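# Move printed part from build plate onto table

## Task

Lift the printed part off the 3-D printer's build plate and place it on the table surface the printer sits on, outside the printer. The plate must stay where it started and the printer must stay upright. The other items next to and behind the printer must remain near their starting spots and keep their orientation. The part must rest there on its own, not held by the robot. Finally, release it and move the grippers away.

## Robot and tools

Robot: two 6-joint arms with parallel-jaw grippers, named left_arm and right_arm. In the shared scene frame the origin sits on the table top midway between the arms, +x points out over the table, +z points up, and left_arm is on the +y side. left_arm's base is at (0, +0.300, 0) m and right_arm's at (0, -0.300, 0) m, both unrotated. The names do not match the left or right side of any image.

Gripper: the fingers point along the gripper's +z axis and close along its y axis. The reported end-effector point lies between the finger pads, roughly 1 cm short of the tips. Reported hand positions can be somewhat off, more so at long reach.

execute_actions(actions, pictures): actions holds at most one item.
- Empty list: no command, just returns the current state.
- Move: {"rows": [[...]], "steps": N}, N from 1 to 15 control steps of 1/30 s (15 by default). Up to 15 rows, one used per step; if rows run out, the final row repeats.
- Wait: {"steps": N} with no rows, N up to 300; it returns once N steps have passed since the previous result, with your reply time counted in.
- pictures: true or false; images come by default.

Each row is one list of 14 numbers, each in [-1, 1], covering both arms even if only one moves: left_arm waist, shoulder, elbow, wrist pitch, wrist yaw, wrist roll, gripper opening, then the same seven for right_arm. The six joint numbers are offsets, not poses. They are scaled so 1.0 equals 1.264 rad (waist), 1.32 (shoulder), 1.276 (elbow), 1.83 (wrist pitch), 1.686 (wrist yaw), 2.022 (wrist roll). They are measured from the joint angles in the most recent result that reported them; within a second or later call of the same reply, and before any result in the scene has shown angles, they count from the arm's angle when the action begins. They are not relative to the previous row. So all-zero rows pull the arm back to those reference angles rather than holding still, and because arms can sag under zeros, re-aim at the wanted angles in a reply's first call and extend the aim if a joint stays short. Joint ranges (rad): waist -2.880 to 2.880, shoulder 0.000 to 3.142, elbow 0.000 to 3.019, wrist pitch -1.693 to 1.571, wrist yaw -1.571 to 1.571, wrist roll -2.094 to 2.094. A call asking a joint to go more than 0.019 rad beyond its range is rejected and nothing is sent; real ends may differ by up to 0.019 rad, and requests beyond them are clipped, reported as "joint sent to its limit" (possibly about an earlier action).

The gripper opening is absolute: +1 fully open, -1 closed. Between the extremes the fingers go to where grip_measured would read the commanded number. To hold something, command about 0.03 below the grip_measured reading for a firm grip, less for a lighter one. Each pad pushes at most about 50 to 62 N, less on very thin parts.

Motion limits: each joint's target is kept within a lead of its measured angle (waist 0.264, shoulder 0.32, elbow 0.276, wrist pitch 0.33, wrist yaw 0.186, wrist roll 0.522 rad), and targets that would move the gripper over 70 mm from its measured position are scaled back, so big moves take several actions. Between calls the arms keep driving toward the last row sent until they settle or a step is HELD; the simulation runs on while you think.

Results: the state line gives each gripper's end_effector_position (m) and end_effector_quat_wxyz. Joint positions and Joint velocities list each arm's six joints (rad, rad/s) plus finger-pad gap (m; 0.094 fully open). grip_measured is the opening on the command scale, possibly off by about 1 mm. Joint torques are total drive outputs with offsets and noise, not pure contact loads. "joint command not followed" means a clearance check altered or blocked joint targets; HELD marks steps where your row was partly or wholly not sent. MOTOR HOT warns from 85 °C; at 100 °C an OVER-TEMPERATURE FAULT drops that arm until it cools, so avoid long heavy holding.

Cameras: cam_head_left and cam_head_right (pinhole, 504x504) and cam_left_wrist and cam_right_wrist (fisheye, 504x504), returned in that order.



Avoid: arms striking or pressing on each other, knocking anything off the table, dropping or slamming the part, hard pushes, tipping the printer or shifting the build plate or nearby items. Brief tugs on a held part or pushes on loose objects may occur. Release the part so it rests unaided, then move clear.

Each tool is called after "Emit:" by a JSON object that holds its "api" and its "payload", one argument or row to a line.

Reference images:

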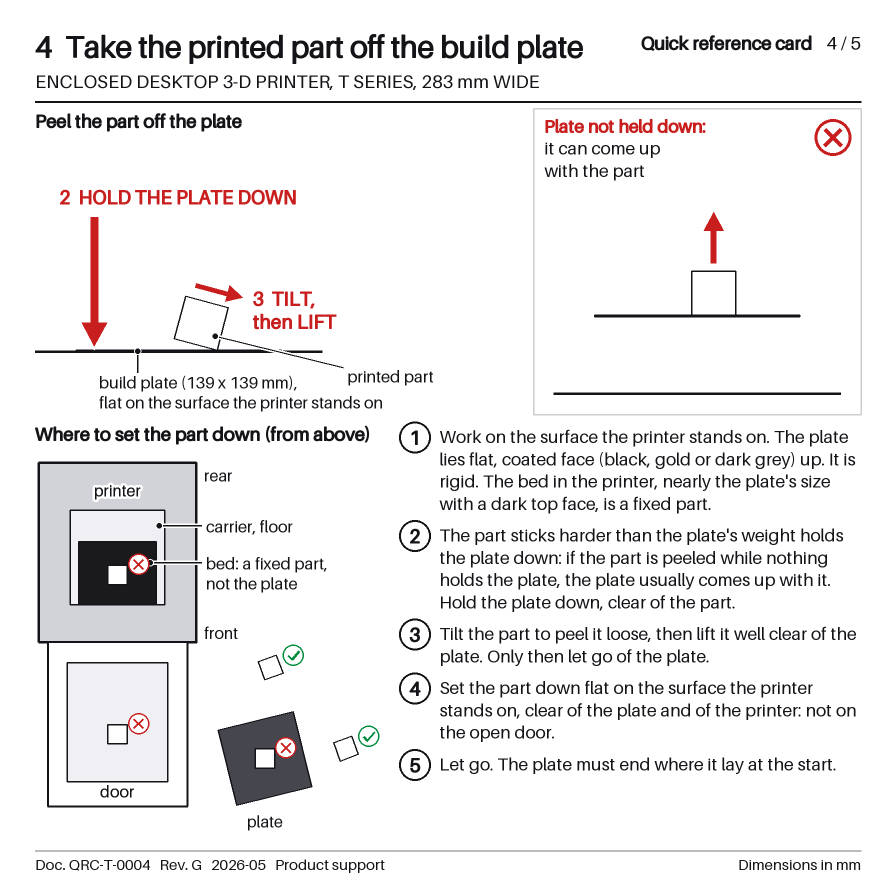

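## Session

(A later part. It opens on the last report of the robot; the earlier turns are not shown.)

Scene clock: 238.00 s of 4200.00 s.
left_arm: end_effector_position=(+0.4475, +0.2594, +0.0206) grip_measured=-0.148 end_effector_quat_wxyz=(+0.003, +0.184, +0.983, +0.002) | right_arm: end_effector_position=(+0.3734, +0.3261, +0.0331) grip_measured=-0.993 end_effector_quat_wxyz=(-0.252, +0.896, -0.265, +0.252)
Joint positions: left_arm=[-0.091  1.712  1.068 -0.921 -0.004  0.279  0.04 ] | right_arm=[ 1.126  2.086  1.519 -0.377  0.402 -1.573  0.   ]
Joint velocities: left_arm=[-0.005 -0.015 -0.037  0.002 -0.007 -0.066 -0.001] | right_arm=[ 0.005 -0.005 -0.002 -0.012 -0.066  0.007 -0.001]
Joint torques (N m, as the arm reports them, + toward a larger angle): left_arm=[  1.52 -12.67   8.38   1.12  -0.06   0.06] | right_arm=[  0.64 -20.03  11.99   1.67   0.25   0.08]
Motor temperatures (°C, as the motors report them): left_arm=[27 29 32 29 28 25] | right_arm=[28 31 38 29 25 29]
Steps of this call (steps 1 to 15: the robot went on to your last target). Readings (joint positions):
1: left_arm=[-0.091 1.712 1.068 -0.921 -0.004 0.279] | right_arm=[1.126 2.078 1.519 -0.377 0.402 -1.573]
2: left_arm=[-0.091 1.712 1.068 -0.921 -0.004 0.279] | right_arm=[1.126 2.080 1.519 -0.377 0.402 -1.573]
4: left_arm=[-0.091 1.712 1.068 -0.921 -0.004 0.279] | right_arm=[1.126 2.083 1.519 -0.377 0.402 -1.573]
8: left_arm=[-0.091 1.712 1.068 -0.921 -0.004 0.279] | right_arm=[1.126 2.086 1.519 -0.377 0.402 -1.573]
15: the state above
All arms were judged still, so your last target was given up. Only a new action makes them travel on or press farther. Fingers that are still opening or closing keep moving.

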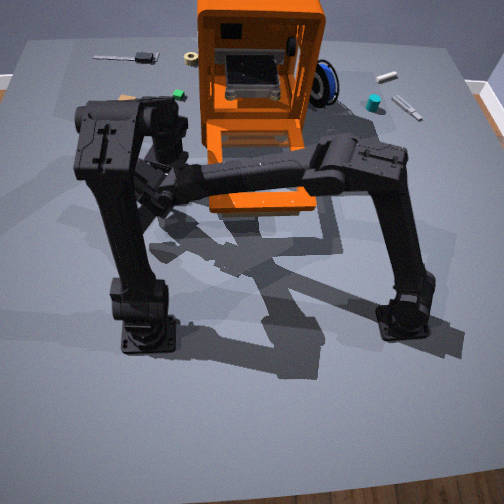

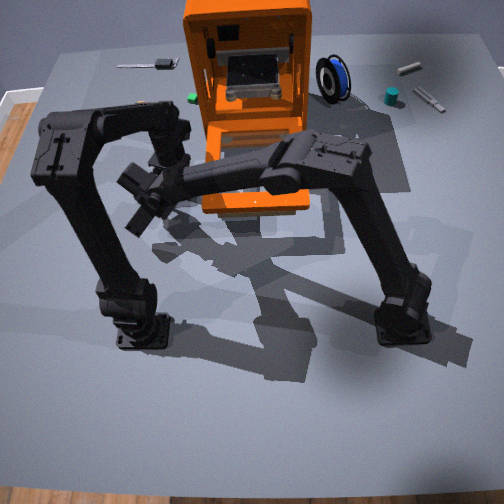

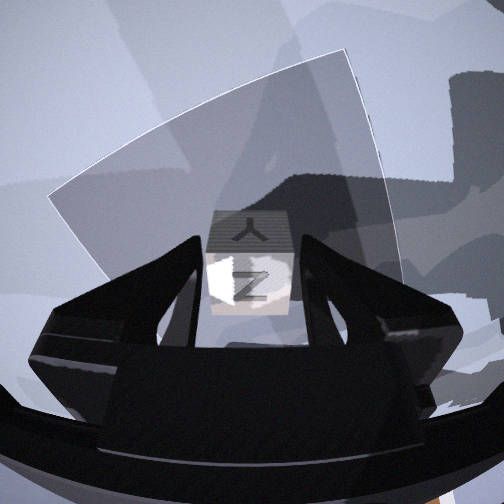

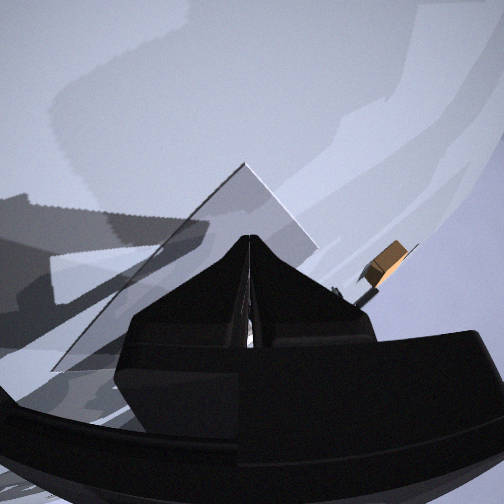

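Emit:
{"api": "execute_actions", "payload": {
  "actions": [
    {"rows":[[0.006,0,0.008,0.004,0,0,-0.15,0,0.024,0.031,0.0077,0,0,-1],[0.006,0,0.008,0.004,0,0,-0.15,0,0.028,0.031,0.0077,0,0,-1],[0.006,0,0.008,0.004,0,0,-0.15,0,0.031,0.031,0.0077,0,0,-1],[0.006,0,0.008,0.004,0,0,-0.15,0,0.034,0.031,0.0077,0,0,-1],[0.006,0,0.008,0.004,0,0,-0.15,0,0.036,0.031,0.0077,0,0,-1],[0.006,0,0.008,0.004,0,0,-0.15,0,0.038,0.031,0.0077,0,0,-1],[0.006,0,0.008,0.004,0,0,-0.15,0,0.04,0.031,0.0077,0,0,-1],[0.006,0,0.008,0.004,0,0,-0.17,0,0.042,0.031,0.0077,0,0,-1],[0.006,0,0.008,0.004,0,0,-0.19,0,0.044,0.031,0.0077,0,0,-1],[0.006,0,0.008,0.004,0,0,-0.21,0,0.046,0.031,0.0077,0,0,-1],[0.006,0,0.008,0.004,0,0,-0.23,0,0.048,0.031,0.0077,0,0,-1],[0.006,0,0.008,0.004,0,0,-0.25,0,0.05,0.031,0.0077,0,0,-1],[0.006,0,0.008,0.004,0,0,-0.25,0,0.052,0.031,0.0077,0,0,-1],[0.006,0,0.008,0.004,0,0,-0.25,0,0.054,0.031,0.0077,0,0,-1],[0.006,0,0.008,0.004,0,0,-0.25,0,0.056,0.031,0.0077,0,0,-1]],"steps":15}
  ],
  "pictures": false
}}

Emit:
{"api": "execute_actions", "payload": {
  "actions": [
    {"steps":12}
  ]
}}

Scene clock: 256.00 s of 4200.00 s.
left_arm: end_effector_position=(+0.4475, +0.2594, +0.0206) grip_measured=-0.247 end_effector_quat_wxyz=(+0.003, +0.184, +0.983, +0.002) | right_arm: end_effector_position=(+0.3740, +0.3259, +0.0190) grip_measured=-0.993 end_effector_quat_wxyz=(-0.245, +0.898, -0.264, +0.253)
Joint positions: left_arm=[-0.091  1.712  1.068 -0.921 -0.004  0.279  0.035] | right_arm=[ 1.126  2.111  1.524 -0.373  0.406 -1.573  0.   ]
Joint velocities: left_arm=[-0.005 -0.005  0.007 -0.002  0.022 -0.022 -0.   ] | right_arm=[-0.005 -0.005  0.037  0.017 -0.022 -0.037 -0.001]
Joint torques (N m, as the arm reports them, + toward a larger angle): left_arm=[  1.55 -12.67   8.38   1.11  -0.06   0.05] | right_arm=[  0.54 -18.82  11.06   1.3   -0.04   0.08]
Motor temperatures (°C, as the motors report them): left_arm=[27 29 32 29 28 25] | right_arm=[28 31 38 29 25 29]
Steps of this call (steps 1 to 90: nothing new was sent; then 14.50 s passed at rest; steps 91 to 105: all 15 steps of this action). Readings (joint positions):
91: left_arm=[-0.091 1.712 1.068 -0.921 -0.004 0.279] | right_arm=[1.126 2.086 1.519 -0.377 0.402 -1.573]
92: left_arm=[-0.091 1.712 1.068 -0.921 -0.004 0.279] | right_arm=[1.126 2.086 1.519 -0.377 0.402 -1.573]
94: left_arm=[-0.091 1.712 1.068 -0.921 -0.004 0.279] | right_arm=[1.126 2.088 1.519 -0.377 0.402 -1.573]
98: left_arm=[-0.091 1.712 1.068 -0.921 -0.004 0.279] | right_arm=[1.126 2.097 1.519 -0.377 0.402 -1.573]
105: the state above

Scene clock: 256.40 s of 4200.00 s.
left_arm: end_effector_position=(+0.4475, +0.2594, +0.0206) grip_measured=-0.248 end_effector_quat_wxyz=(+0.003, +0.184, +0.983, +0.002) | right_arm: end_effector_position=(+0.3743, +0.3264, +0.0193) grip_measured=-0.993 end_effector_quat_wxyz=(-0.245, +0.898, -0.264, +0.253)
Joint positions: left_arm=[-0.091  1.712  1.068 -0.921 -0.004  0.279  0.035] | right_arm=[ 1.126  2.111  1.525 -0.372  0.406 -1.573  0.   ]
Joint velocities: left_arm=[ 0.005  0.005  0.017 -0.032 -0.007  0.037 -0.   ] | right_arm=[-0.005  0.015 -0.007 -0.002 -0.051  0.037 -0.   ]
Joint torques (N m, as the arm reports them, + toward a larger angle): left_arm=[  1.59 -12.64   8.38   1.11  -0.06   0.06] | right_arm=[  0.55 -19.1   11.29   1.44  -0.03   0.07]
Motor temperatures (°C, as the motors report them): left_arm=[27 29 32 29 28 25] | right_arm=[28 31 38 29 25 29]
Steps of this call (steps 1 to 12: the robot went on to your last target). Readings (joint positions):
1: left_arm=[-0.091 1.712 1.068 -0.921 -0.004 0.279] | right_arm=[1.126 2.111 1.525 -0.372 0.406 -1.573]
2: left_arm=[-0.091 1.712 1.068 -0.921 -0.004 0.279] | right_arm=[1.126 2.111 1.525 -0.372 0.406 -1.573]
4: left_arm=[-0.091 1.712 1.068 -0.921 -0.004 0.279] | right_arm=[1.126 2.111 1.525 -0.372 0.406 -1.573]
8: left_arm=[-0.091 1.712 1.068 -0.921 -0.004 0.279] | right_arm=[1.126 2.111 1.525 -0.372 0.406 -1.573]
12: the state above

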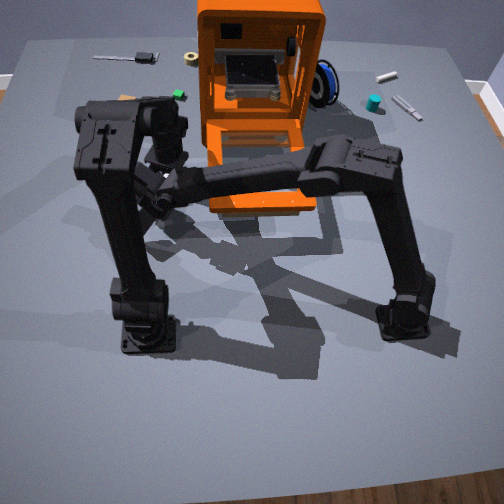

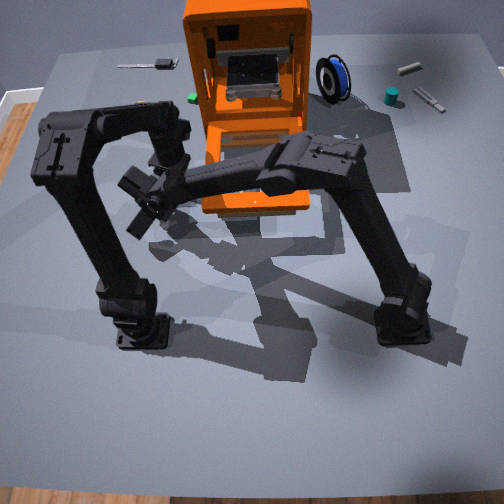

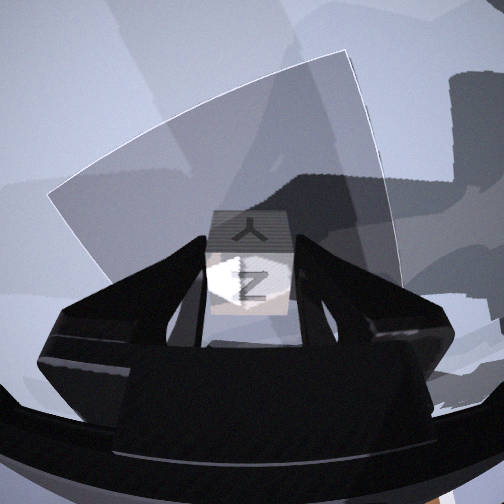

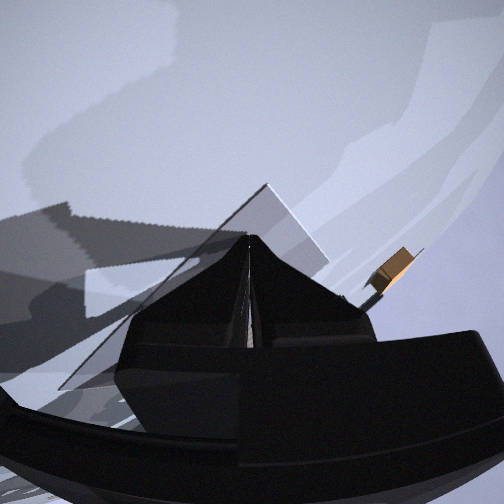

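Emit:
{"api": "execute_actions", "payload": {
  "actions": [
    {"rows":[[0.004,0,0.008,0.004,0,0,-0.26,0,0.038,0.026,0.005,0,0,-1],[0.004,0,0.008,0.004,0,0,-0.275,0,0.041,0.025,0.004,-0.001,0,-1],[0.004,0,0.008,0.004,0,0,-0.29,0,0.044,0.023,0.003,-0.002,0,-1],[0.004,0,0.008,0.004,0,0,-0.3,0,0.047,0.022,0.002,-0.003,0,-1],[0.004,0,0.008,0.004,0,0,-0.31,0,0.05,0.02,0.001,-0.004,0,-1],[0.004,0,0.008,0.004,0,0,-0.32,0,0.053,0.019,0,-0.005,0,-1],[0.004,0,0.008,0.004,0,0,-0.33,0,0.056,0.017,-0.001,-0.005,0,-1],[0.004,0,0.008,0.004,0,0,-0.34,0,0.059,0.016,-0.002,-0.005,0,-1],[0.004,0,0.008,0.004,0,0,-0.35,0,0.062,0.014,-0.002,-0.005,0,-1],[0.004,0,0.008,0.004,0,0,-0.36,0,0.064,0.013,-0.003,-0.005,0,-1],[0.004,0,0.008,0.004,0,0,-0.37,0,0.066,0.012,-0.003,-0.005,0,-1],[0.004,0,0.008,0.004,0,0,-0.38,0,0.066,0.012,-0.003,-0.005,0,-1],[0.004,0,0.008,0.004,0,0,-0.39,0,0.066,0.012,-0.003,-0.005,0,-1],[0.004,0,0.008,0.004,0,0,-0.4,0,0.066,0.012,-0.003,-0.005,0,-1],[0.004,0,0.008,0.004,0,0,-0.4,0,0.066,0.012,-0.003,-0.005,0,-1]],"steps":15}
  ]
}}

Scene clock: 264.27 s of 4200.00 s.
left_arm: end_effector_position=(+0.4476, +0.2594, +0.0206) grip_measured=-0.381 end_effector_quat_wxyz=(+0.003, +0.184, +0.983, +0.002) | right_arm: end_effector_position=(+0.3744, +0.3267, +0.0178) grip_measured=-0.993 end_effector_quat_wxyz=(-0.245, +0.898, -0.264, +0.253)
Joint positions: left_arm=[-0.091  1.712  1.068 -0.921 -0.004  0.279  0.029] | right_arm=[ 1.126  2.114  1.527 -0.372  0.406 -1.573  0.   ]
Joint velocities: left_arm=[ 0.005  0.005  0.007  0.012 -0.022  0.081 -0.001] | right_arm=[-0.005  0.005 -0.017  0.007 -0.051 -0.022  0.001]
Joint torques (N m, as the arm reports them, + toward a larger angle): left_arm=[  1.26 -12.73   8.38   1.1   -0.06   0.05] | right_arm=[  0.69 -16.73   9.67   0.85  -0.2    0.07]
Motor temperatures (°C, as the motors report them): left_arm=[27 29 32 29 28 25] | right_arm=[28 31 38 29 25 29]
Steps of this call (steps 1 to 15: the robot went on to your last target; steps 16 to 90: nothing new was sent; then 4.37 s passed at rest; steps 91 to 105: all 15 steps of this action). Readings (joint positions):
91: left_arm=[-0.091 1.712 1.068 -0.921 -0.004 0.279] | right_arm=[1.126 2.111 1.525 -0.372 0.406 -1.573]
92: left_arm=[-0.091 1.712 1.068 -0.921 -0.004 0.279] | right_arm=[1.126 2.111 1.525 -0.372 0.406 -1.573]
94: left_arm=[-0.091 1.712 1.068 -0.921 -0.004 0.279] | right_arm=[1.126 2.112 1.525 -0.372 0.406 -1.573]
98: left_arm=[-0.091 1.712 1.068 -0.921 -0.004 0.279] | right_arm=[1.126 2.113 1.525 -0.372 0.406 -1.573]
105: the state above

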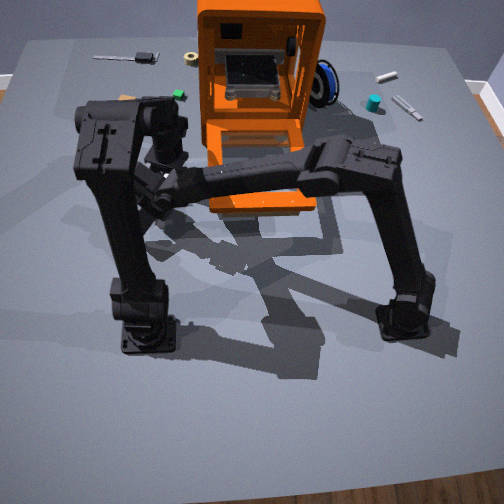

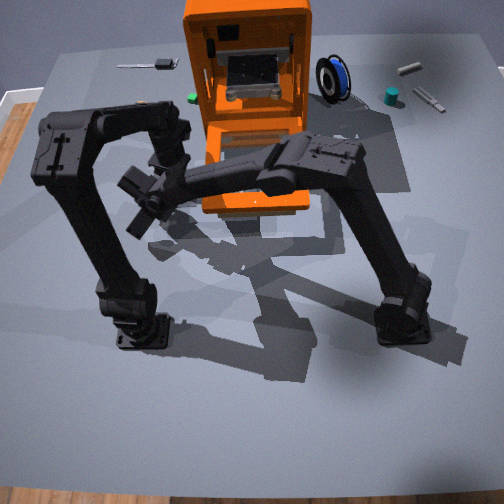

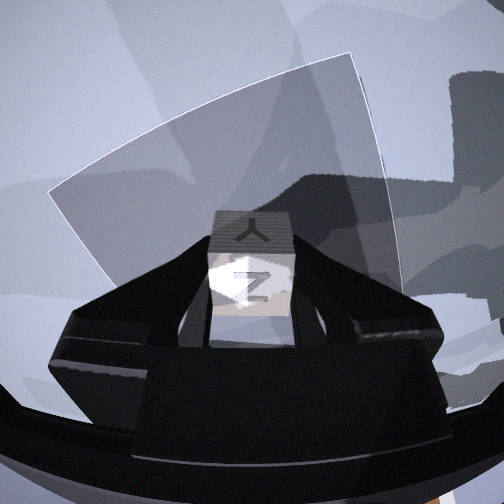

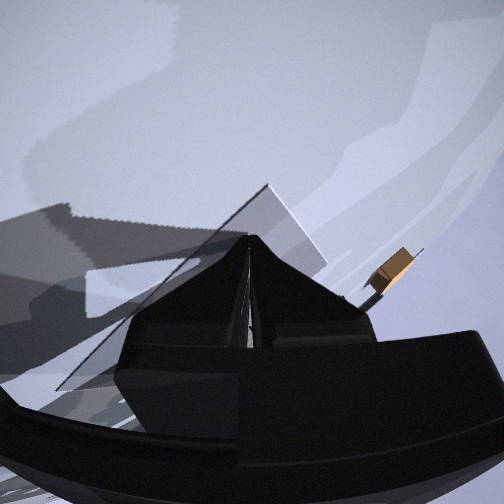

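Emit:
{"api": "execute_actions", "payload": {
  "actions": [
    {"rows":[[0.002,0.01,0.008,0.004,0,0,-0.42,0,0.064,0.0104,-0.003,-0.005,0,-1],[-0.002,0.018,0.008,0.004,0,0,-0.42,0,0.064,0.0104,-0.003,-0.005,0,-1],[-0.006,0.025,0.008,0.004,-0.001,0,-0.42,0,0.064,0.0104,-0.003,-0.005,0,-1],[-0.01,0.03,0.008,0.004,-0.002,-0.002,-0.42,0,0.064,0.0104,-0.003,-0.005,0,-1],[-0.013,0.03,0.008,0.004,-0.004,-0.004,-0.42,0,0.064,0.0104,-0.003,-0.005,0,-1],[-0.015,0.03,0.008,0.004,-0.006,-0.005,-0.42,0,0.064,0.0104,-0.003,-0.005,0,-1],[-0.017,0.03,0.008,0.004,-0.008,-0.006,-0.42,0,0.064,0.0104,-0.003,-0.005,0,-1],[-0.019,0.03,0.008,0.004,-0.011,-0.007,-0.42,0,0.064,0.0104,-0.003,-0.005,0,-1],[-0.021,0.03,0.008,0.004,-0.014,-0.008,-0.42,0,0.064,0.0104,-0.003,-0.005,0,-1],[-0.023,0.03,0.008,0.004,-0.017,-0.009,-0.42,0,0.064,0.0104,-0.003,-0.005,0,-1],[-0.025,0.03,0.008,0.004,-0.02,-0.01,-0.42,0,0.064,0.0104,-0.003,-0.005,0,-1],[-0.027,0.03,0.008,0.004,-0.023,-0.011,-0.42,0,0.064,0.0104,-0.003,-0.005,0,-1],[-0.029,0.03,0.008,0.004,-0.026,-0.012,-0.42,0,0.064,0.0104,-0.003,-0.005,0,-1],[-0.031,0.03,0.008,0.004,-0.029,-0.013,-0.42,0,0.064,0.0104,-0.003,-0.005,0,-1],[-0.032,0.03,0.008,0.004,-0.031,-0.014,-0.42,0,0.064,0.0104,-0.003,-0.005,0,-1]],"steps":15}
  ]
}}

Scene clock: 299.00 s of 4200.00 s.
left_arm: end_effector_position=(+0.4475, +0.2589, +0.0203) grip_measured=-0.381 end_effector_quat_wxyz=(+0.001, +0.187, +0.982, +0.023) | right_arm: end_effector_position=(+0.3744, +0.3267, +0.0178) grip_measured=-0.993 end_effector_quat_wxyz=(-0.245, +0.898, -0.264, +0.253)
Joint positions: left_arm=[-0.108  1.714  1.068 -0.921 -0.047  0.268  0.029] | right_arm=[ 1.126  2.114  1.527 -0.372  0.406 -1.573  0.   ]
Joint velocities: left_arm=[-0.073 -0.015  0.007 -0.002 -0.154 -0.066 -0.001] | right_arm=[-0.005 -0.015  0.002 -0.022 -0.022  0.022 -0.001]
Joint torques (N m, as the arm reports them, + toward a larger angle): left_arm=[-0.83 -9.36  8.35  1.14 -0.27 -0.07] | right_arm=[  0.66 -16.69   9.66   0.82  -0.2    0.07]
Motor temperatures (°C, as the motors report them): left_arm=[27 30 32 29 28 25] | right_arm=[28 30 37 28 25 29]
Steps of this call (steps 1 to 15: the robot went on to your last target; steps 16 to 90: nothing new was sent; then 31.23 s passed at rest; steps 91 to 105: all 15 steps of this action). Readings (joint positions):
91: left_arm=[-0.091 1.712 1.068 -0.921 -0.004 0.279] | right_arm=[1.126 2.114 1.527 -0.372 0.406 -1.573]
92: left_arm=[-0.091 1.713 1.068 -0.921 -0.004 0.279] | right_arm=[1.126 2.114 1.527 -0.372 0.406 -1.573]
94: left_arm=[-0.091 1.714 1.068 -0.921 -0.005 0.279] | right_arm=[1.126 2.114 1.527 -0.372 0.406 -1.573]
98: left_arm=[-0.094 1.714 1.068 -0.921 -0.012 0.279] | right_arm=[1.126 2.114 1.527 -0.372 0.406 -1.573]
105: the state above

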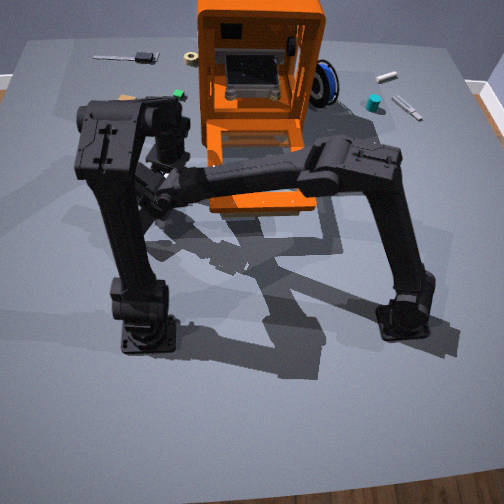

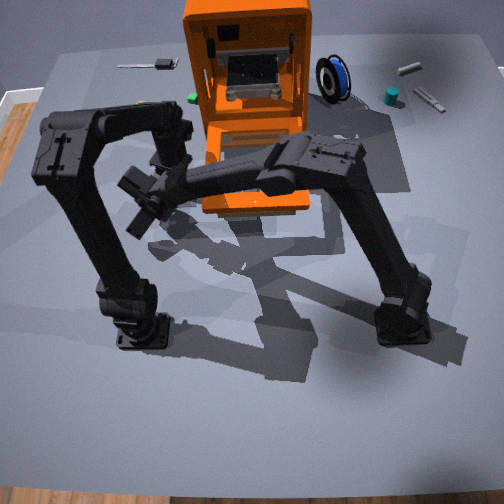

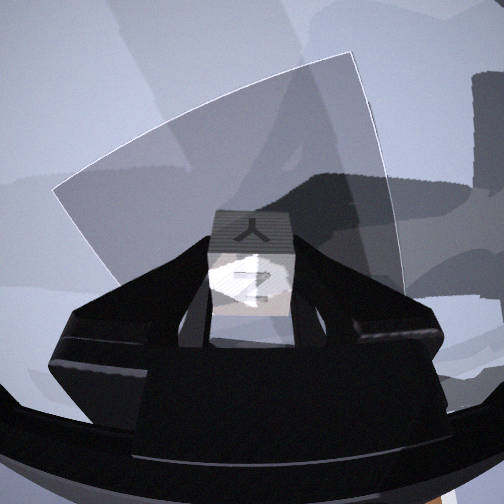

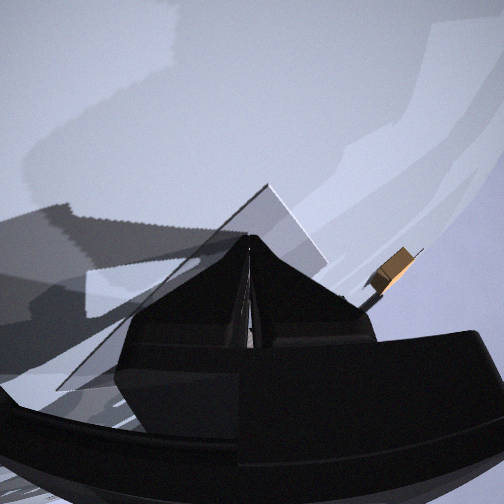

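Emit:
{"api": "execute_actions", "payload": {
  "actions": [
    {"rows":[[-0.02,0.027,0.008,0.004,-0.008,-0.01,-0.42,0,0.064,0.0104,-0.003,-0.005,0,-1],[-0.022,0.026,0.008,0.004,-0.012,-0.012,-0.42,0,0.064,0.0104,-0.003,-0.005,0,-1],[-0.0245,0.025,0.008,0.004,-0.017,-0.014,-0.42,0,0.064,0.0104,-0.003,-0.005,0,-1],[-0.027,0.024,0.008,0.004,-0.022,-0.016,-0.42,0,0.064,0.0104,-0.003,-0.005,0,-1],[-0.0295,0.023,0.008,0.004,-0.027,-0.018,-0.42,0,0.064,0.0104,-0.003,-0.005,0,-1],[-0.032,0.022,0.008,0.004,-0.032,-0.02,-0.42,0,0.064,0.0104,-0.003,-0.005,0,-1],[-0.0345,0.021,0.008,0.004,-0.037,-0.022,-0.42,0,0.064,0.0104,-0.003,-0.005,0,-1],[-0.037,0.02,0.008,0.004,-0.042,-0.024,-0.42,0,0.064,0.0104,-0.003,-0.005,0,-1],[-0.0395,0.019,0.008,0.004,-0.047,-0.026,-0.42,0,0.064,0.0104,-0.003,-0.005,0,-1],[-0.042,0.018,0.008,0.004,-0.052,-0.028,-0.42,0,0.064,0.0104,-0.003,-0.005,0,-1],[-0.0445,0.017,0.008,0.004,-0.057,-0.03,-0.42,0,0.064,0.0104,-0.003,-0.005,0,-1],[-0.047,0.016,0.008,0.004,-0.062,-0.032,-0.42,0,0.064,0.0104,-0.003,-0.005,0,-1],[-0.049,0.015,0.008,0.004,-0.066,-0.033,-0.42,0,0.064,0.0104,-0.003,-0.005,0,-1],[-0.051,0.015,0.008,0.004,-0.069,-0.034,-0.42,0,0.064,0.0104,-0.003,-0.005,0,-1],[-0.052,0.015,0.008,0.004,-0.071,-0.035,-0.42,0,0.064,0.0104,-0.003,-0.005,0,-1]],"steps":15}
  ]
}}

Scene clock: 309.37 s of 4200.00 s.
left_arm: end_effector_position=(+0.4480, +0.2568, +0.0222) grip_measured=-0.381 end_effector_quat_wxyz=(-0.000, +0.186, +0.979, +0.079) | right_arm: end_effector_position=(+0.3745, +0.3270, +0.0179) grip_measured=-0.993 end_effector_quat_wxyz=(-0.245, +0.898, -0.264, +0.253)
Joint positions: left_arm=[-0.155  1.714  1.068 -0.921 -0.158  0.221  0.029] | right_arm=[ 1.126  2.115  1.528 -0.372  0.406 -1.573  0.   ]
Joint velocities: left_arm=[-0.083  0.005 -0.002  0.007 -0.242 -0.051 -0.   ] | right_arm=[-0.005 -0.005 -0.002  0.017 -0.007 -0.022 -0.   ]
Joint torques (N m, as the arm reports them, + toward a larger angle): left_arm=[ -0.49 -10.95   8.36   1.12  -0.29  -0.07] | right_arm=[  0.67 -16.74   9.63   0.8   -0.2    0.08]
Motor temperatures (°C, as the motors report them): left_arm=[27 29 32 29 28 25] | right_arm=[28 30 37 28 25 29]
Steps of this call (steps 1 to 15: the robot went on to your last target; steps 16 to 90: nothing new was sent; then 6.87 s passed at rest; steps 91 to 105: all 15 steps of this action). Readings (joint positions):
91: left_arm=[-0.112 1.714 1.068 -0.921 -0.053 0.262] | right_arm=[1.126 2.114 1.527 -0.372 0.406 -1.573]
92: left_arm=[-0.112 1.714 1.068 -0.921 -0.055 0.261] | right_arm=[1.126 2.114 1.527 -0.372 0.406 -1.573]
94: left_arm=[-0.117 1.714 1.068 -0.921 -0.067 0.257] | right_arm=[1.126 2.114 1.527 -0.372 0.406 -1.573]
98: left_arm=[-0.133 1.714 1.068 -0.921 -0.104 0.245] | right_arm=[1.126 2.115 1.528 -0.372 0.406 -1.573]
105: the state above

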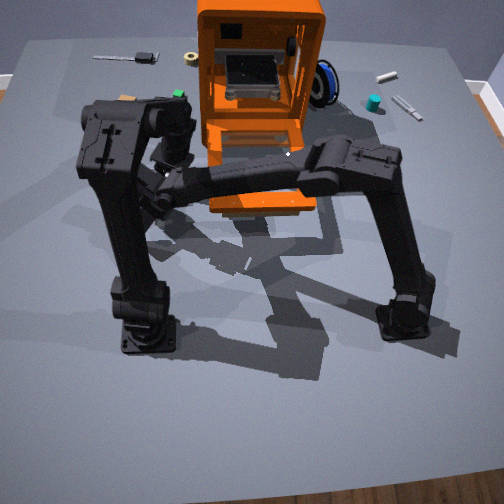

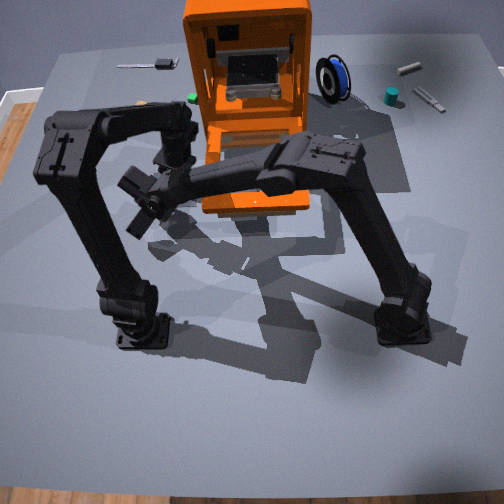

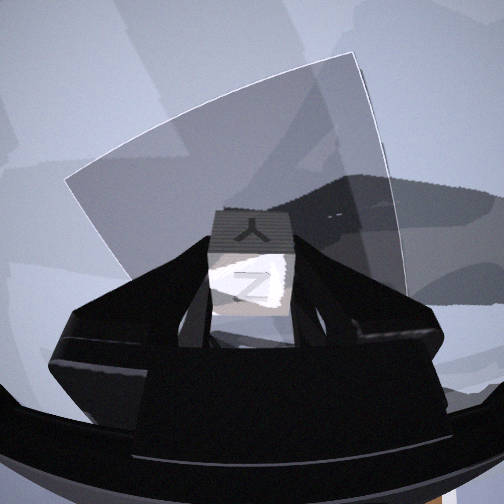

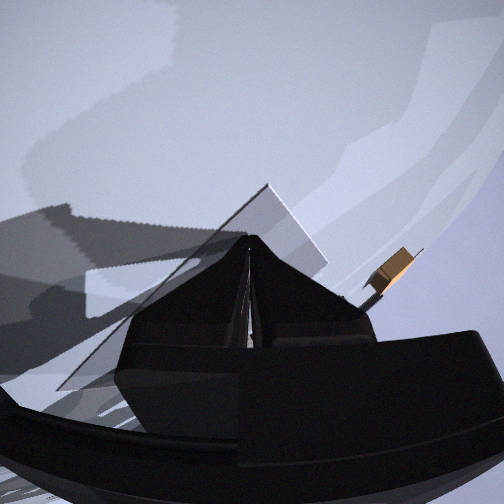

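Emit:
{"api": "execute_actions", "payload": {
  "actions": [
    {"rows":[[-0.008,0.008,0.014,0.002,-0.005,-0.006,-0.42,0,0.063,0.0097,-0.003,-0.005,0,-1],[-0.006,0.002,0.02,-0.001,-0.005,-0.006,-0.42,0,0.063,0.0097,-0.003,-0.005,0,-1],[-0.005,-0.004,0.025,-0.004,-0.005,-0.006,-0.42,0,0.063,0.0097,-0.003,-0.005,0,-1],[-0.005,-0.009,0.029,-0.006,-0.005,-0.006,-0.42,0,0.063,0.0097,-0.003,-0.005,0,-1],[-0.005,-0.013,0.032,-0.009,-0.005,-0.006,-0.42,0,0.063,0.0097,-0.003,-0.005,0,-1],[-0.005,-0.017,0.034,-0.013,-0.005,-0.006,-0.42,0,0.063,0.0097,-0.003,-0.005,0,-1],[-0.005,-0.021,0.037,-0.017,-0.005,-0.006,-0.42,0,0.063,0.0097,-0.003,-0.005,0,-1],[-0.005,-0.026,0.04,-0.022,-0.005,-0.006,-0.42,0,0.063,0.0097,-0.003,-0.005,0,-1],[-0.005,-0.031,0.043,-0.028,-0.005,-0.006,-0.42,0,0.063,0.0097,-0.003,-0.005,0,-1],[-0.005,-0.036,0.046,-0.034,-0.005,-0.006,-0.42,0,0.063,0.0097,-0.003,-0.005,0,-1],[-0.005,-0.042,0.05,-0.04,-0.005,-0.006,-0.42,0,0.063,0.0097,-0.003,-0.005,0,-1],[-0.005,-0.047,0.053,-0.046,-0.005,-0.006,-0.42,0,0.063,0.0097,-0.003,-0.005,0,-1],[-0.005,-0.052,0.056,-0.052,-0.005,-0.006,-0.42,0,0.063,0.0097,-0.003,-0.005,0,-1],[-0.005,-0.057,0.059,-0.058,-0.005,-0.006,-0.42,0,0.063,0.0097,-0.003,-0.005,0,-1],[-0.005,-0.061,0.062,-0.063,-0.005,-0.006,-0.42,0,0.063,0.0097,-0.003,-0.005,0,-1]],"steps":15}
  ],
  "pictures": false
}}

Emit:
{"api": "execute_actions", "payload": {
  "actions": [
    {"steps":8}
  ]
}}

Scene clock: 321.93 s of 4200.00 s.
left_arm: end_effector_position=(+0.4435, +0.2569, +0.0448) grip_measured=-0.381 end_effector_quat_wxyz=(-0.010, +0.183, +0.980, +0.080) | right_arm: end_effector_position=(+0.3751, +0.3300, +0.0206) grip_measured=-0.993 end_effector_quat_wxyz=(-0.248, +0.897, -0.264, +0.253)
Joint positions: left_arm=[-0.158  1.679  1.093 -1.    -0.161  0.21   0.029] | right_arm=[ 1.127  2.115  1.535 -0.372  0.405 -1.573  0.   ]
Joint velocities: left_arm=[ 0.005 -0.278  0.09  -0.359 -0.066  0.007 -0.002] | right_arm=[-0.005 -0.005  0.012  0.017  0.022  0.007  0.   ]
Joint torques (N m, as the arm reports them, + toward a larger angle): left_arm=[  0.3  -15.36  11.8    0.44  -0.33   0.03] | right_arm=[  0.67 -16.93   8.94   0.8   -0.15   0.08]
Motor temperatures (°C, as the motors report them): left_arm=[27 30 32 29 28 25] | right_arm=[28 30 37 28 25 29]
Steps of this call (steps 1 to 30: the robot went on to your last target; steps 31 to 90: nothing new was sent; then 9.07 s passed at rest; steps 91 to 105: all 15 steps of this action). Readings (joint positions):
91: left_arm=[-0.158 1.714 1.068 -0.921 -0.163 0.210] | right_arm=[1.126 2.115 1.528 -0.372 0.406 -1.573]
92: left_arm=[-0.158 1.714 1.068 -0.921 -0.163 0.210] | right_arm=[1.126 2.115 1.528 -0.372 0.406 -1.573]
94: left_arm=[-0.158 1.714 1.068 -0.922 -0.163 0.210] | right_arm=[1.126 2.115 1.528 -0.372 0.406 -1.573]
98: left_arm=[-0.158 1.712 1.070 -0.932 -0.162 0.210] | right_arm=[1.126 2.115 1.528 -0.372 0.406 -1.573]
105: the state above

Scene clock: 322.20 s of 4200.00 s.
left_arm: end_effector_position=(+0.4429, +0.2573, +0.0615) grip_measured=-0.381 end_effector_quat_wxyz=(-0.002, +0.182, +0.980, +0.081) | right_arm: end_effector_position=(+0.3761, +0.3318, +0.0228) grip_measured=-0.994 end_effector_quat_wxyz=(-0.251, +0.896, -0.265, +0.253)
Joint positions: left_arm=[-0.158  1.645  1.1   -1.026 -0.163  0.21   0.029] | right_arm=[ 1.127  2.115  1.539 -0.37   0.405 -1.573  0.   ]
Joint velocities: left_arm=[-0.005 -0.005 -0.027 -0.007  0.007  0.037  0.   ] | right_arm=[-0.015 -0.005 -0.002 -0.012 -0.022 -0.007 -0.001]
Joint torques (N m, as the arm reports them, + toward a larger angle): left_arm=[  0.68 -13.08  11.87   0.47  -0.28   0.03] | right_arm=[  1.11 -16.96   8.75   0.81  -0.18   0.08]
Motor temperatures (°C, as the motors report them): left_arm=[27 30 32 29 28 25] | right_arm=[28 30 37 28 25 29]
Steps of this call (steps 1 to 8: the robot went on to your last target). Readings (joint positions):
1: left_arm=[-0.158 1.670 1.095 -1.010 -0.161 0.210] | right_arm=[1.127 2.115 1.536 -0.371 0.405 -1.573]
2: left_arm=[-0.158 1.662 1.096 -1.017 -0.163 0.210] | right_arm=[1.127 2.115 1.538 -0.371 0.405 -1.573]
4: left_arm=[-0.158 1.649 1.098 -1.025 -0.163 0.210] | right_arm=[1.127 2.115 1.539 -0.370 0.405 -1.573]
8: the state above

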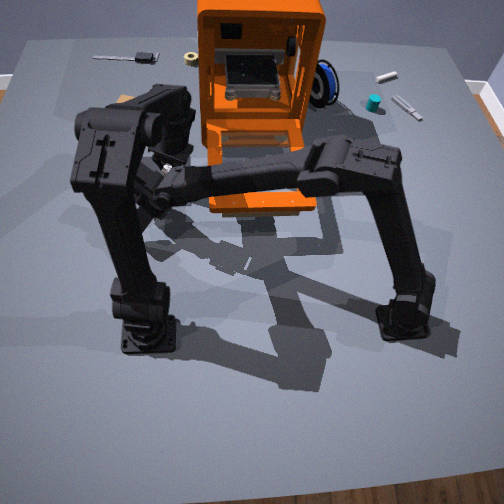

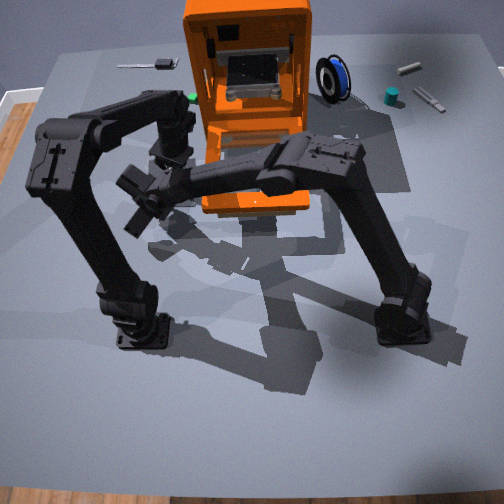

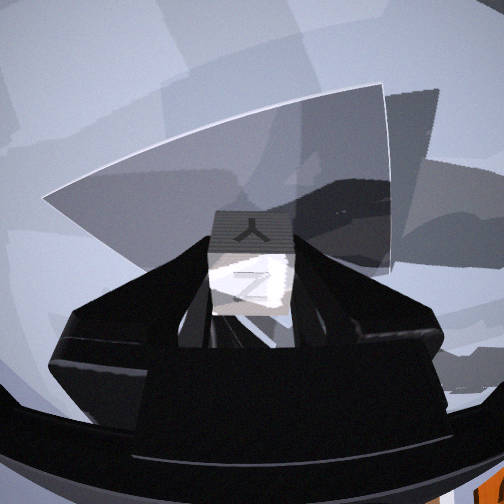

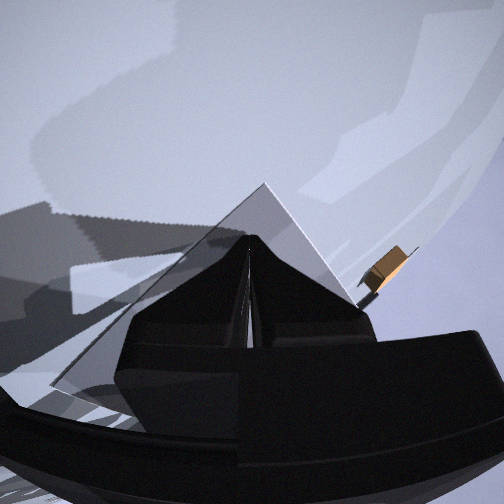

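Emit:
{"api": "execute_actions", "payload": {
  "actions": [
    {"rows":[[-0.005,-0.002,0.022,0,-0.002,0,-0.42,0,0.063,0,-0.004,-0.005,0,-1],[-0.005,0.005,0.016,0.005,-0.002,0,-0.42,0,0.063,0,-0.004,-0.005,0,-1],[-0.005,0.011,0.012,0.009,-0.002,0,-0.42,0,0.063,0,-0.004,-0.005,0,-1],[-0.005,0.016,0.01,0.013,-0.002,0,-0.42,0,0.063,0,-0.004,-0.005,0,-1],[-0.005,0.021,0.007,0.018,-0.002,0,-0.42,0,0.063,0,-0.004,-0.005,0,-1],[-0.005,0.026,0.004,0.024,-0.002,0,-0.42,0,0.063,0,-0.004,-0.005,0,-1],[-0.005,0.031,0.001,0.03,-0.002,0,-0.42,0,0.063,0,-0.004,-0.005,0,-1],[-0.005,0.036,-0.002,0.036,-0.002,0,-0.42,0,0.063,0,-0.004,-0.005,0,-1],[-0.005,0.041,-0.005,0.042,-0.002,0,-0.42,0,0.063,0,-0.004,-0.005,0,-1],[-0.005,0.046,-0.008,0.048,-0.002,0,-0.42,0,0.063,0,-0.004,-0.005,0,-1],[-0.005,0.051,-0.011,0.053,-0.002,0,-0.42,0,0.063,0,-0.004,-0.005,0,-1],[-0.005,0.055,-0.013,0.057,-0.002,0,-0.42,0,0.063,0,-0.004,-0.005,0,-1],[-0.005,0.058,-0.015,0.06,-0.002,0,-0.42,0,0.063,0,-0.004,-0.005,0,-1],[-0.005,0.061,-0.016,0.062,-0.002,0,-0.42,0,0.063,0,-0.004,-0.005,0,-1],[-0.005,0.063,-0.017,0.063,-0.002,0,-0.42,0,0.063,0,-0.004,-0.005,0,-1]],"steps":15}
  ],
  "pictures": false
}}

Emit:
{"api": "execute_actions", "payload": {
  "actions": [
    {"steps":15}
  ]
}}

Scene clock: 336.97 s of 4200.00 s.
left_arm: end_effector_position=(+0.4545, +0.2555, +0.0282) grip_measured=-0.381 end_effector_quat_wxyz=(+0.008, +0.181, +0.980, +0.082) | right_arm: end_effector_position=(+0.3758, +0.3313, +0.0185) grip_measured=-0.993 end_effector_quat_wxyz=(-0.249, +0.897, -0.264, +0.253)
Joint positions: left_arm=[-0.158  1.711  1.083 -0.923 -0.163  0.21   0.029] | right_arm=[ 1.127  2.122  1.539 -0.37   0.405 -1.573  0.   ]
Joint velocities: left_arm=[ 0.005  0.19  -0.061  0.188 -0.11   0.022  0.001] | right_arm=[ 0.005 -0.015  0.002  0.007 -0.037 -0.037 -0.001]
Joint torques (N m, as the arm reports them, + toward a larger angle): left_arm=[  0.21 -12.49   7.49   0.82  -0.29   0.04] | right_arm=[  0.78 -17.75   8.61   0.78  -0.15   0.08]
Motor temperatures (°C, as the motors report them): left_arm=[27 30 33 29 28 25] | right_arm=[28 31 37 28 25 29]
Steps of this call (steps 1 to 30: the robot went on to your last target; steps 31 to 90: nothing new was sent; then 11.27 s passed at rest; steps 91 to 105: all 15 steps of this action). Readings (joint positions):
91: left_arm=[-0.158 1.645 1.100 -1.026 -0.163 0.210] | right_arm=[1.127 2.115 1.539 -0.370 0.405 -1.573]
92: left_arm=[-0.158 1.645 1.100 -1.026 -0.163 0.210] | right_arm=[1.127 2.115 1.539 -0.370 0.405 -1.573]
94: left_arm=[-0.158 1.646 1.100 -1.022 -0.163 0.210] | right_arm=[1.127 2.115 1.539 -0.370 0.405 -1.573]
98: left_arm=[-0.158 1.661 1.100 -0.993 -0.163 0.210] | right_arm=[1.127 2.119 1.539 -0.370 0.405 -1.573]
105: the state above

Scene clock: 337.47 s of 4200.00 s.
left_arm: end_effector_position=(+0.4542, +0.2556, +0.0221) grip_measured=-0.381 end_effector_quat_wxyz=(+0.005, +0.182, +0.980, +0.082) | right_arm: end_effector_position=(+0.3756, +0.3313, +0.0182) grip_measured=-0.993 end_effector_quat_wxyz=(-0.248, +0.897, -0.264, +0.252)
Joint positions: left_arm=[-0.158  1.722  1.08  -0.913 -0.163  0.21   0.029] | right_arm=[ 1.127  2.122  1.539 -0.37   0.404 -1.573  0.   ]
Joint velocities: left_arm=[-0.005  0.015 -0.002 -0.002 -0.007 -0.022 -0.   ] | right_arm=[-0.024 -0.005  0.007  0.012 -0.066 -0.081  0.   ]
Joint torques (N m, as the arm reports them, + toward a larger angle): left_arm=[  0.4  -12.33   7.48   0.94  -0.28   0.04] | right_arm=[  0.74 -17.32   8.55   0.77  -0.14   0.07]
Motor temperatures (°C, as the motors report them): left_arm=[27 30 33 29 28 25] | right_arm=[28 31 37 28 25 29]
Steps of this call (steps 1 to 15: the robot went on to your last target). Readings (joint positions):
1: left_arm=[-0.158 1.717 1.081 -0.918 -0.163 0.210] | right_arm=[1.127 2.122 1.539 -0.370 0.405 -1.573]
2: left_arm=[-0.158 1.721 1.080 -0.914 -0.163 0.210] | right_arm=[1.127 2.122 1.539 -0.370 0.404 -1.573]
4: left_arm=[-0.158 1.722 1.080 -0.913 -0.163 0.210] | right_arm=[1.127 2.122 1.539 -0.370 0.404 -1.573]
8: left_arm=[-0.158 1.722 1.080 -0.913 -0.163 0.210] | right_arm=[1.127 2.122 1.539 -0.370 0.404 -1.573]
15: the state above

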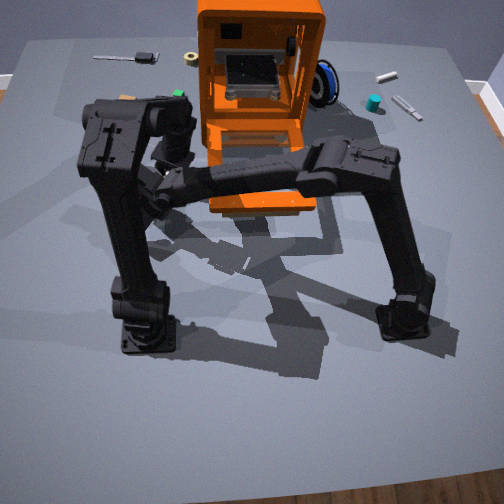

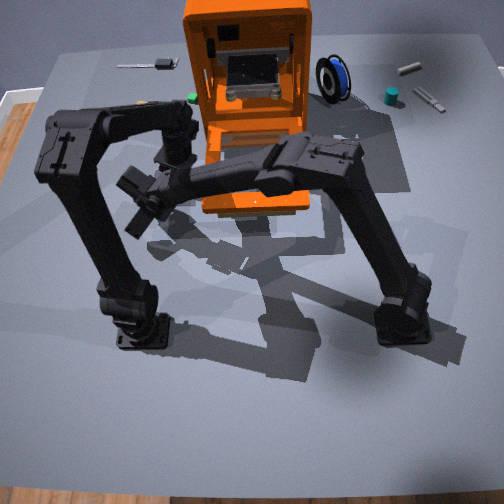

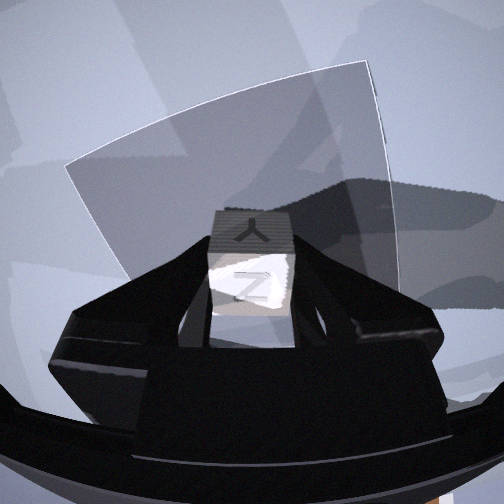

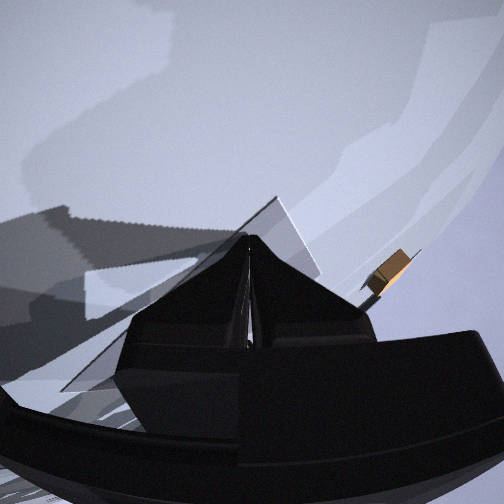

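Emit:
{"api": "execute_actions", "payload": {
  "actions": [
    {"rows":[[0.002,0.012,0,0.002,0,0.002,-0.42,0,0.06,0,-0.004,-0.004,0,-1],[0.008,0.02,0,0.002,0.002,0.004,-0.42,0,0.06,0,-0.004,-0.004,0,-1],[0.013,0.027,0,0.002,0.004,0.006,-0.42,0,0.06,0,-0.004,-0.004,0,-1],[0.017,0.03,0,0.002,0.009,0.008,-0.42,0,0.06,0,-0.004,-0.004,0,-1],[0.0215,0.03,0,0.002,0.017,0.011,-0.42,0,0.06,0,-0.004,-0.004,0,-1],[0.0265,0.03,0,0.002,0.026,0.014,-0.42,0,0.06,0,-0.004,-0.004,0,-1],[0.0315,0.03,0,0.002,0.035,0.017,-0.42,0,0.06,0,-0.004,-0.004,0,-1],[0.0365,0.03,0,0.002,0.044,0.02,-0.42,0,0.06,0,-0.004,-0.004,0,-1],[0.0415,0.03,0,0.002,0.053,0.023,-0.42,0,0.06,0,-0.004,-0.004,0,-1],[0.0465,0.03,0,0.002,0.062,0.026,-0.42,0,0.06,0,-0.004,-0.004,0,-1],[0.0515,0.03,0,0.002,0.071,0.029,-0.42,0,0.06,0,-0.004,-0.004,0,-1],[0.0565,0.03,0,0.002,0.08,0.032,-0.42,0,0.06,0,-0.004,-0.004,0,-1],[0.061,0.03,0,0.002,0.088,0.035,-0.42,0,0.06,0,-0.004,-0.004,0,-1],[0.0645,0.03,0,0.002,0.094,0.038,-0.42,0,0.06,0,-0.004,-0.004,0,-1],[0.067,0.03,0,0.002,0.098,0.04,-0.42,0,0.06,0,-0.004,-0.004,0,-1]],"steps":15}
  ],
  "pictures": false
}}

Emit:
{"api": "execute_actions", "payload": {
  "actions": [
    {"steps":8}
  ]
}}

Scene clock: 372.93 s of 4200.00 s.
left_arm: end_effector_position=(+0.4539, +0.2585, +0.0195) grip_measured=-0.381 end_effector_quat_wxyz=(+0.008, +0.178, +0.984, +0.003) | right_arm: end_effector_position=(+0.3756, +0.3313, +0.0182) grip_measured=-0.993 end_effector_quat_wxyz=(-0.248, +0.897, -0.264, +0.252)
Joint positions: left_arm=[-0.092  1.723  1.08  -0.912 -0.005  0.267  0.029] | right_arm=[ 1.127  2.122  1.539 -0.37   0.404 -1.573  0.   ]
Joint velocities: left_arm=[ 0.122 -0.005 -0.017  0.007  0.242  0.095  0.001] | right_arm=[ 0.005 -0.015  0.002 -0.012 -0.022 -0.037 -0.   ]
Joint torques (N m, as the arm reports them, + toward a larger angle): left_arm=[ 2.05 -9.6   7.72  0.93 -0.1   0.05] | right_arm=[  0.8  -17.21   8.62   0.94  -0.18   0.08]
Motor temperatures (°C, as the motors report them): left_arm=[27 30 32 29 28 25] | right_arm=[28 31 37 28 25 29]
Steps of this call (steps 1 to 15: the robot went on to your last target; steps 16 to 90: nothing new was sent; then 31.97 s passed at rest; steps 91 to 105: all 15 steps of this action). Readings (joint positions):
91: left_arm=[-0.158 1.722 1.080 -0.913 -0.163 0.210] | right_arm=[1.127 2.122 1.539 -0.370 0.404 -1.573]
92: left_arm=[-0.158 1.722 1.080 -0.913 -0.163 0.210] | right_arm=[1.127 2.122 1.539 -0.370 0.404 -1.573]
94: left_arm=[-0.157 1.723 1.080 -0.913 -0.159 0.212] | right_arm=[1.127 2.122 1.539 -0.370 0.404 -1.573]
98: left_arm=[-0.137 1.723 1.080 -0.913 -0.111 0.226] | right_arm=[1.127 2.122 1.539 -0.370 0.404 -1.573]
105: the state above

Scene clock: 373.20 s of 4200.00 s.
left_arm: end_effector_position=(+0.4540, +0.2591, +0.0195) grip_measured=-0.381 end_effector_quat_wxyz=(+0.008, +0.180, +0.984, -0.001) | right_arm: end_effector_position=(+0.3756, +0.3313, +0.0182) grip_measured=-0.993 end_effector_quat_wxyz=(-0.248, +0.897, -0.264, +0.252)
Joint positions: left_arm=[-0.088  1.723  1.08  -0.912  0.003  0.274  0.029] | right_arm=[ 1.127  2.122  1.539 -0.37   0.404 -1.573  0.   ]
Joint velocities: left_arm=[ 0.005  0.005 -0.007  0.002  0.022 -0.037 -0.   ] | right_arm=[-0.005 -0.015 -0.002 -0.017 -0.037 -0.007 -0.001]
Joint torques (N m, as the arm reports them, + toward a larger angle): left_arm=[ 2.13 -9.49  7.59  0.95 -0.07  0.21] | right_arm=[  0.46 -17.24   8.62   0.76  -0.14   0.08]
Motor temperatures (°C, as the motors report them): left_arm=[27 30 32 29 28 25] | right_arm=[28 31 37 28 25 29]
Steps of this call (steps 1 to 8: the robot went on to your last target). Readings (joint positions):
1: left_arm=[-0.089 1.723 1.080 -0.912 0.000 0.271] | right_arm=[1.127 2.122 1.539 -0.370 0.404 -1.573]
2: left_arm=[-0.088 1.723 1.080 -0.912 0.003 0.272] | right_arm=[1.127 2.122 1.539 -0.370 0.404 -1.573]
4: left_arm=[-0.088 1.723 1.080 -0.912 0.003 0.274] | right_arm=[1.127 2.122 1.539 -0.370 0.404 -1.573]
8: the state above

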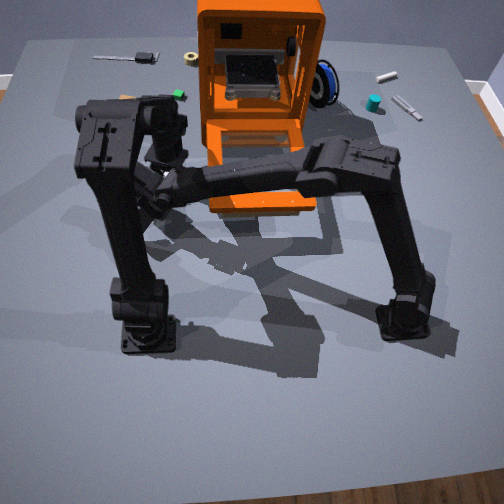

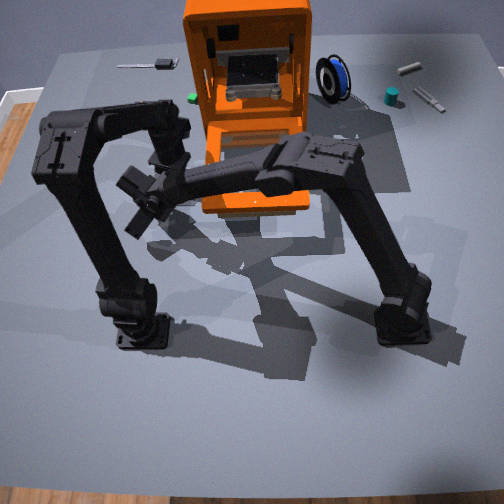

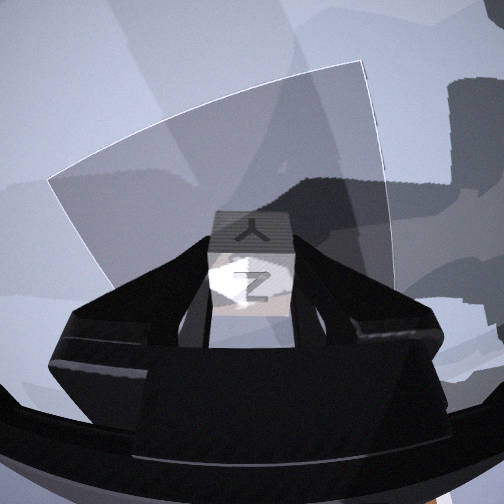

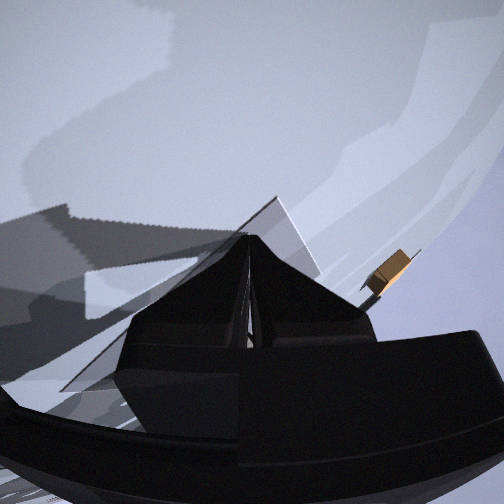

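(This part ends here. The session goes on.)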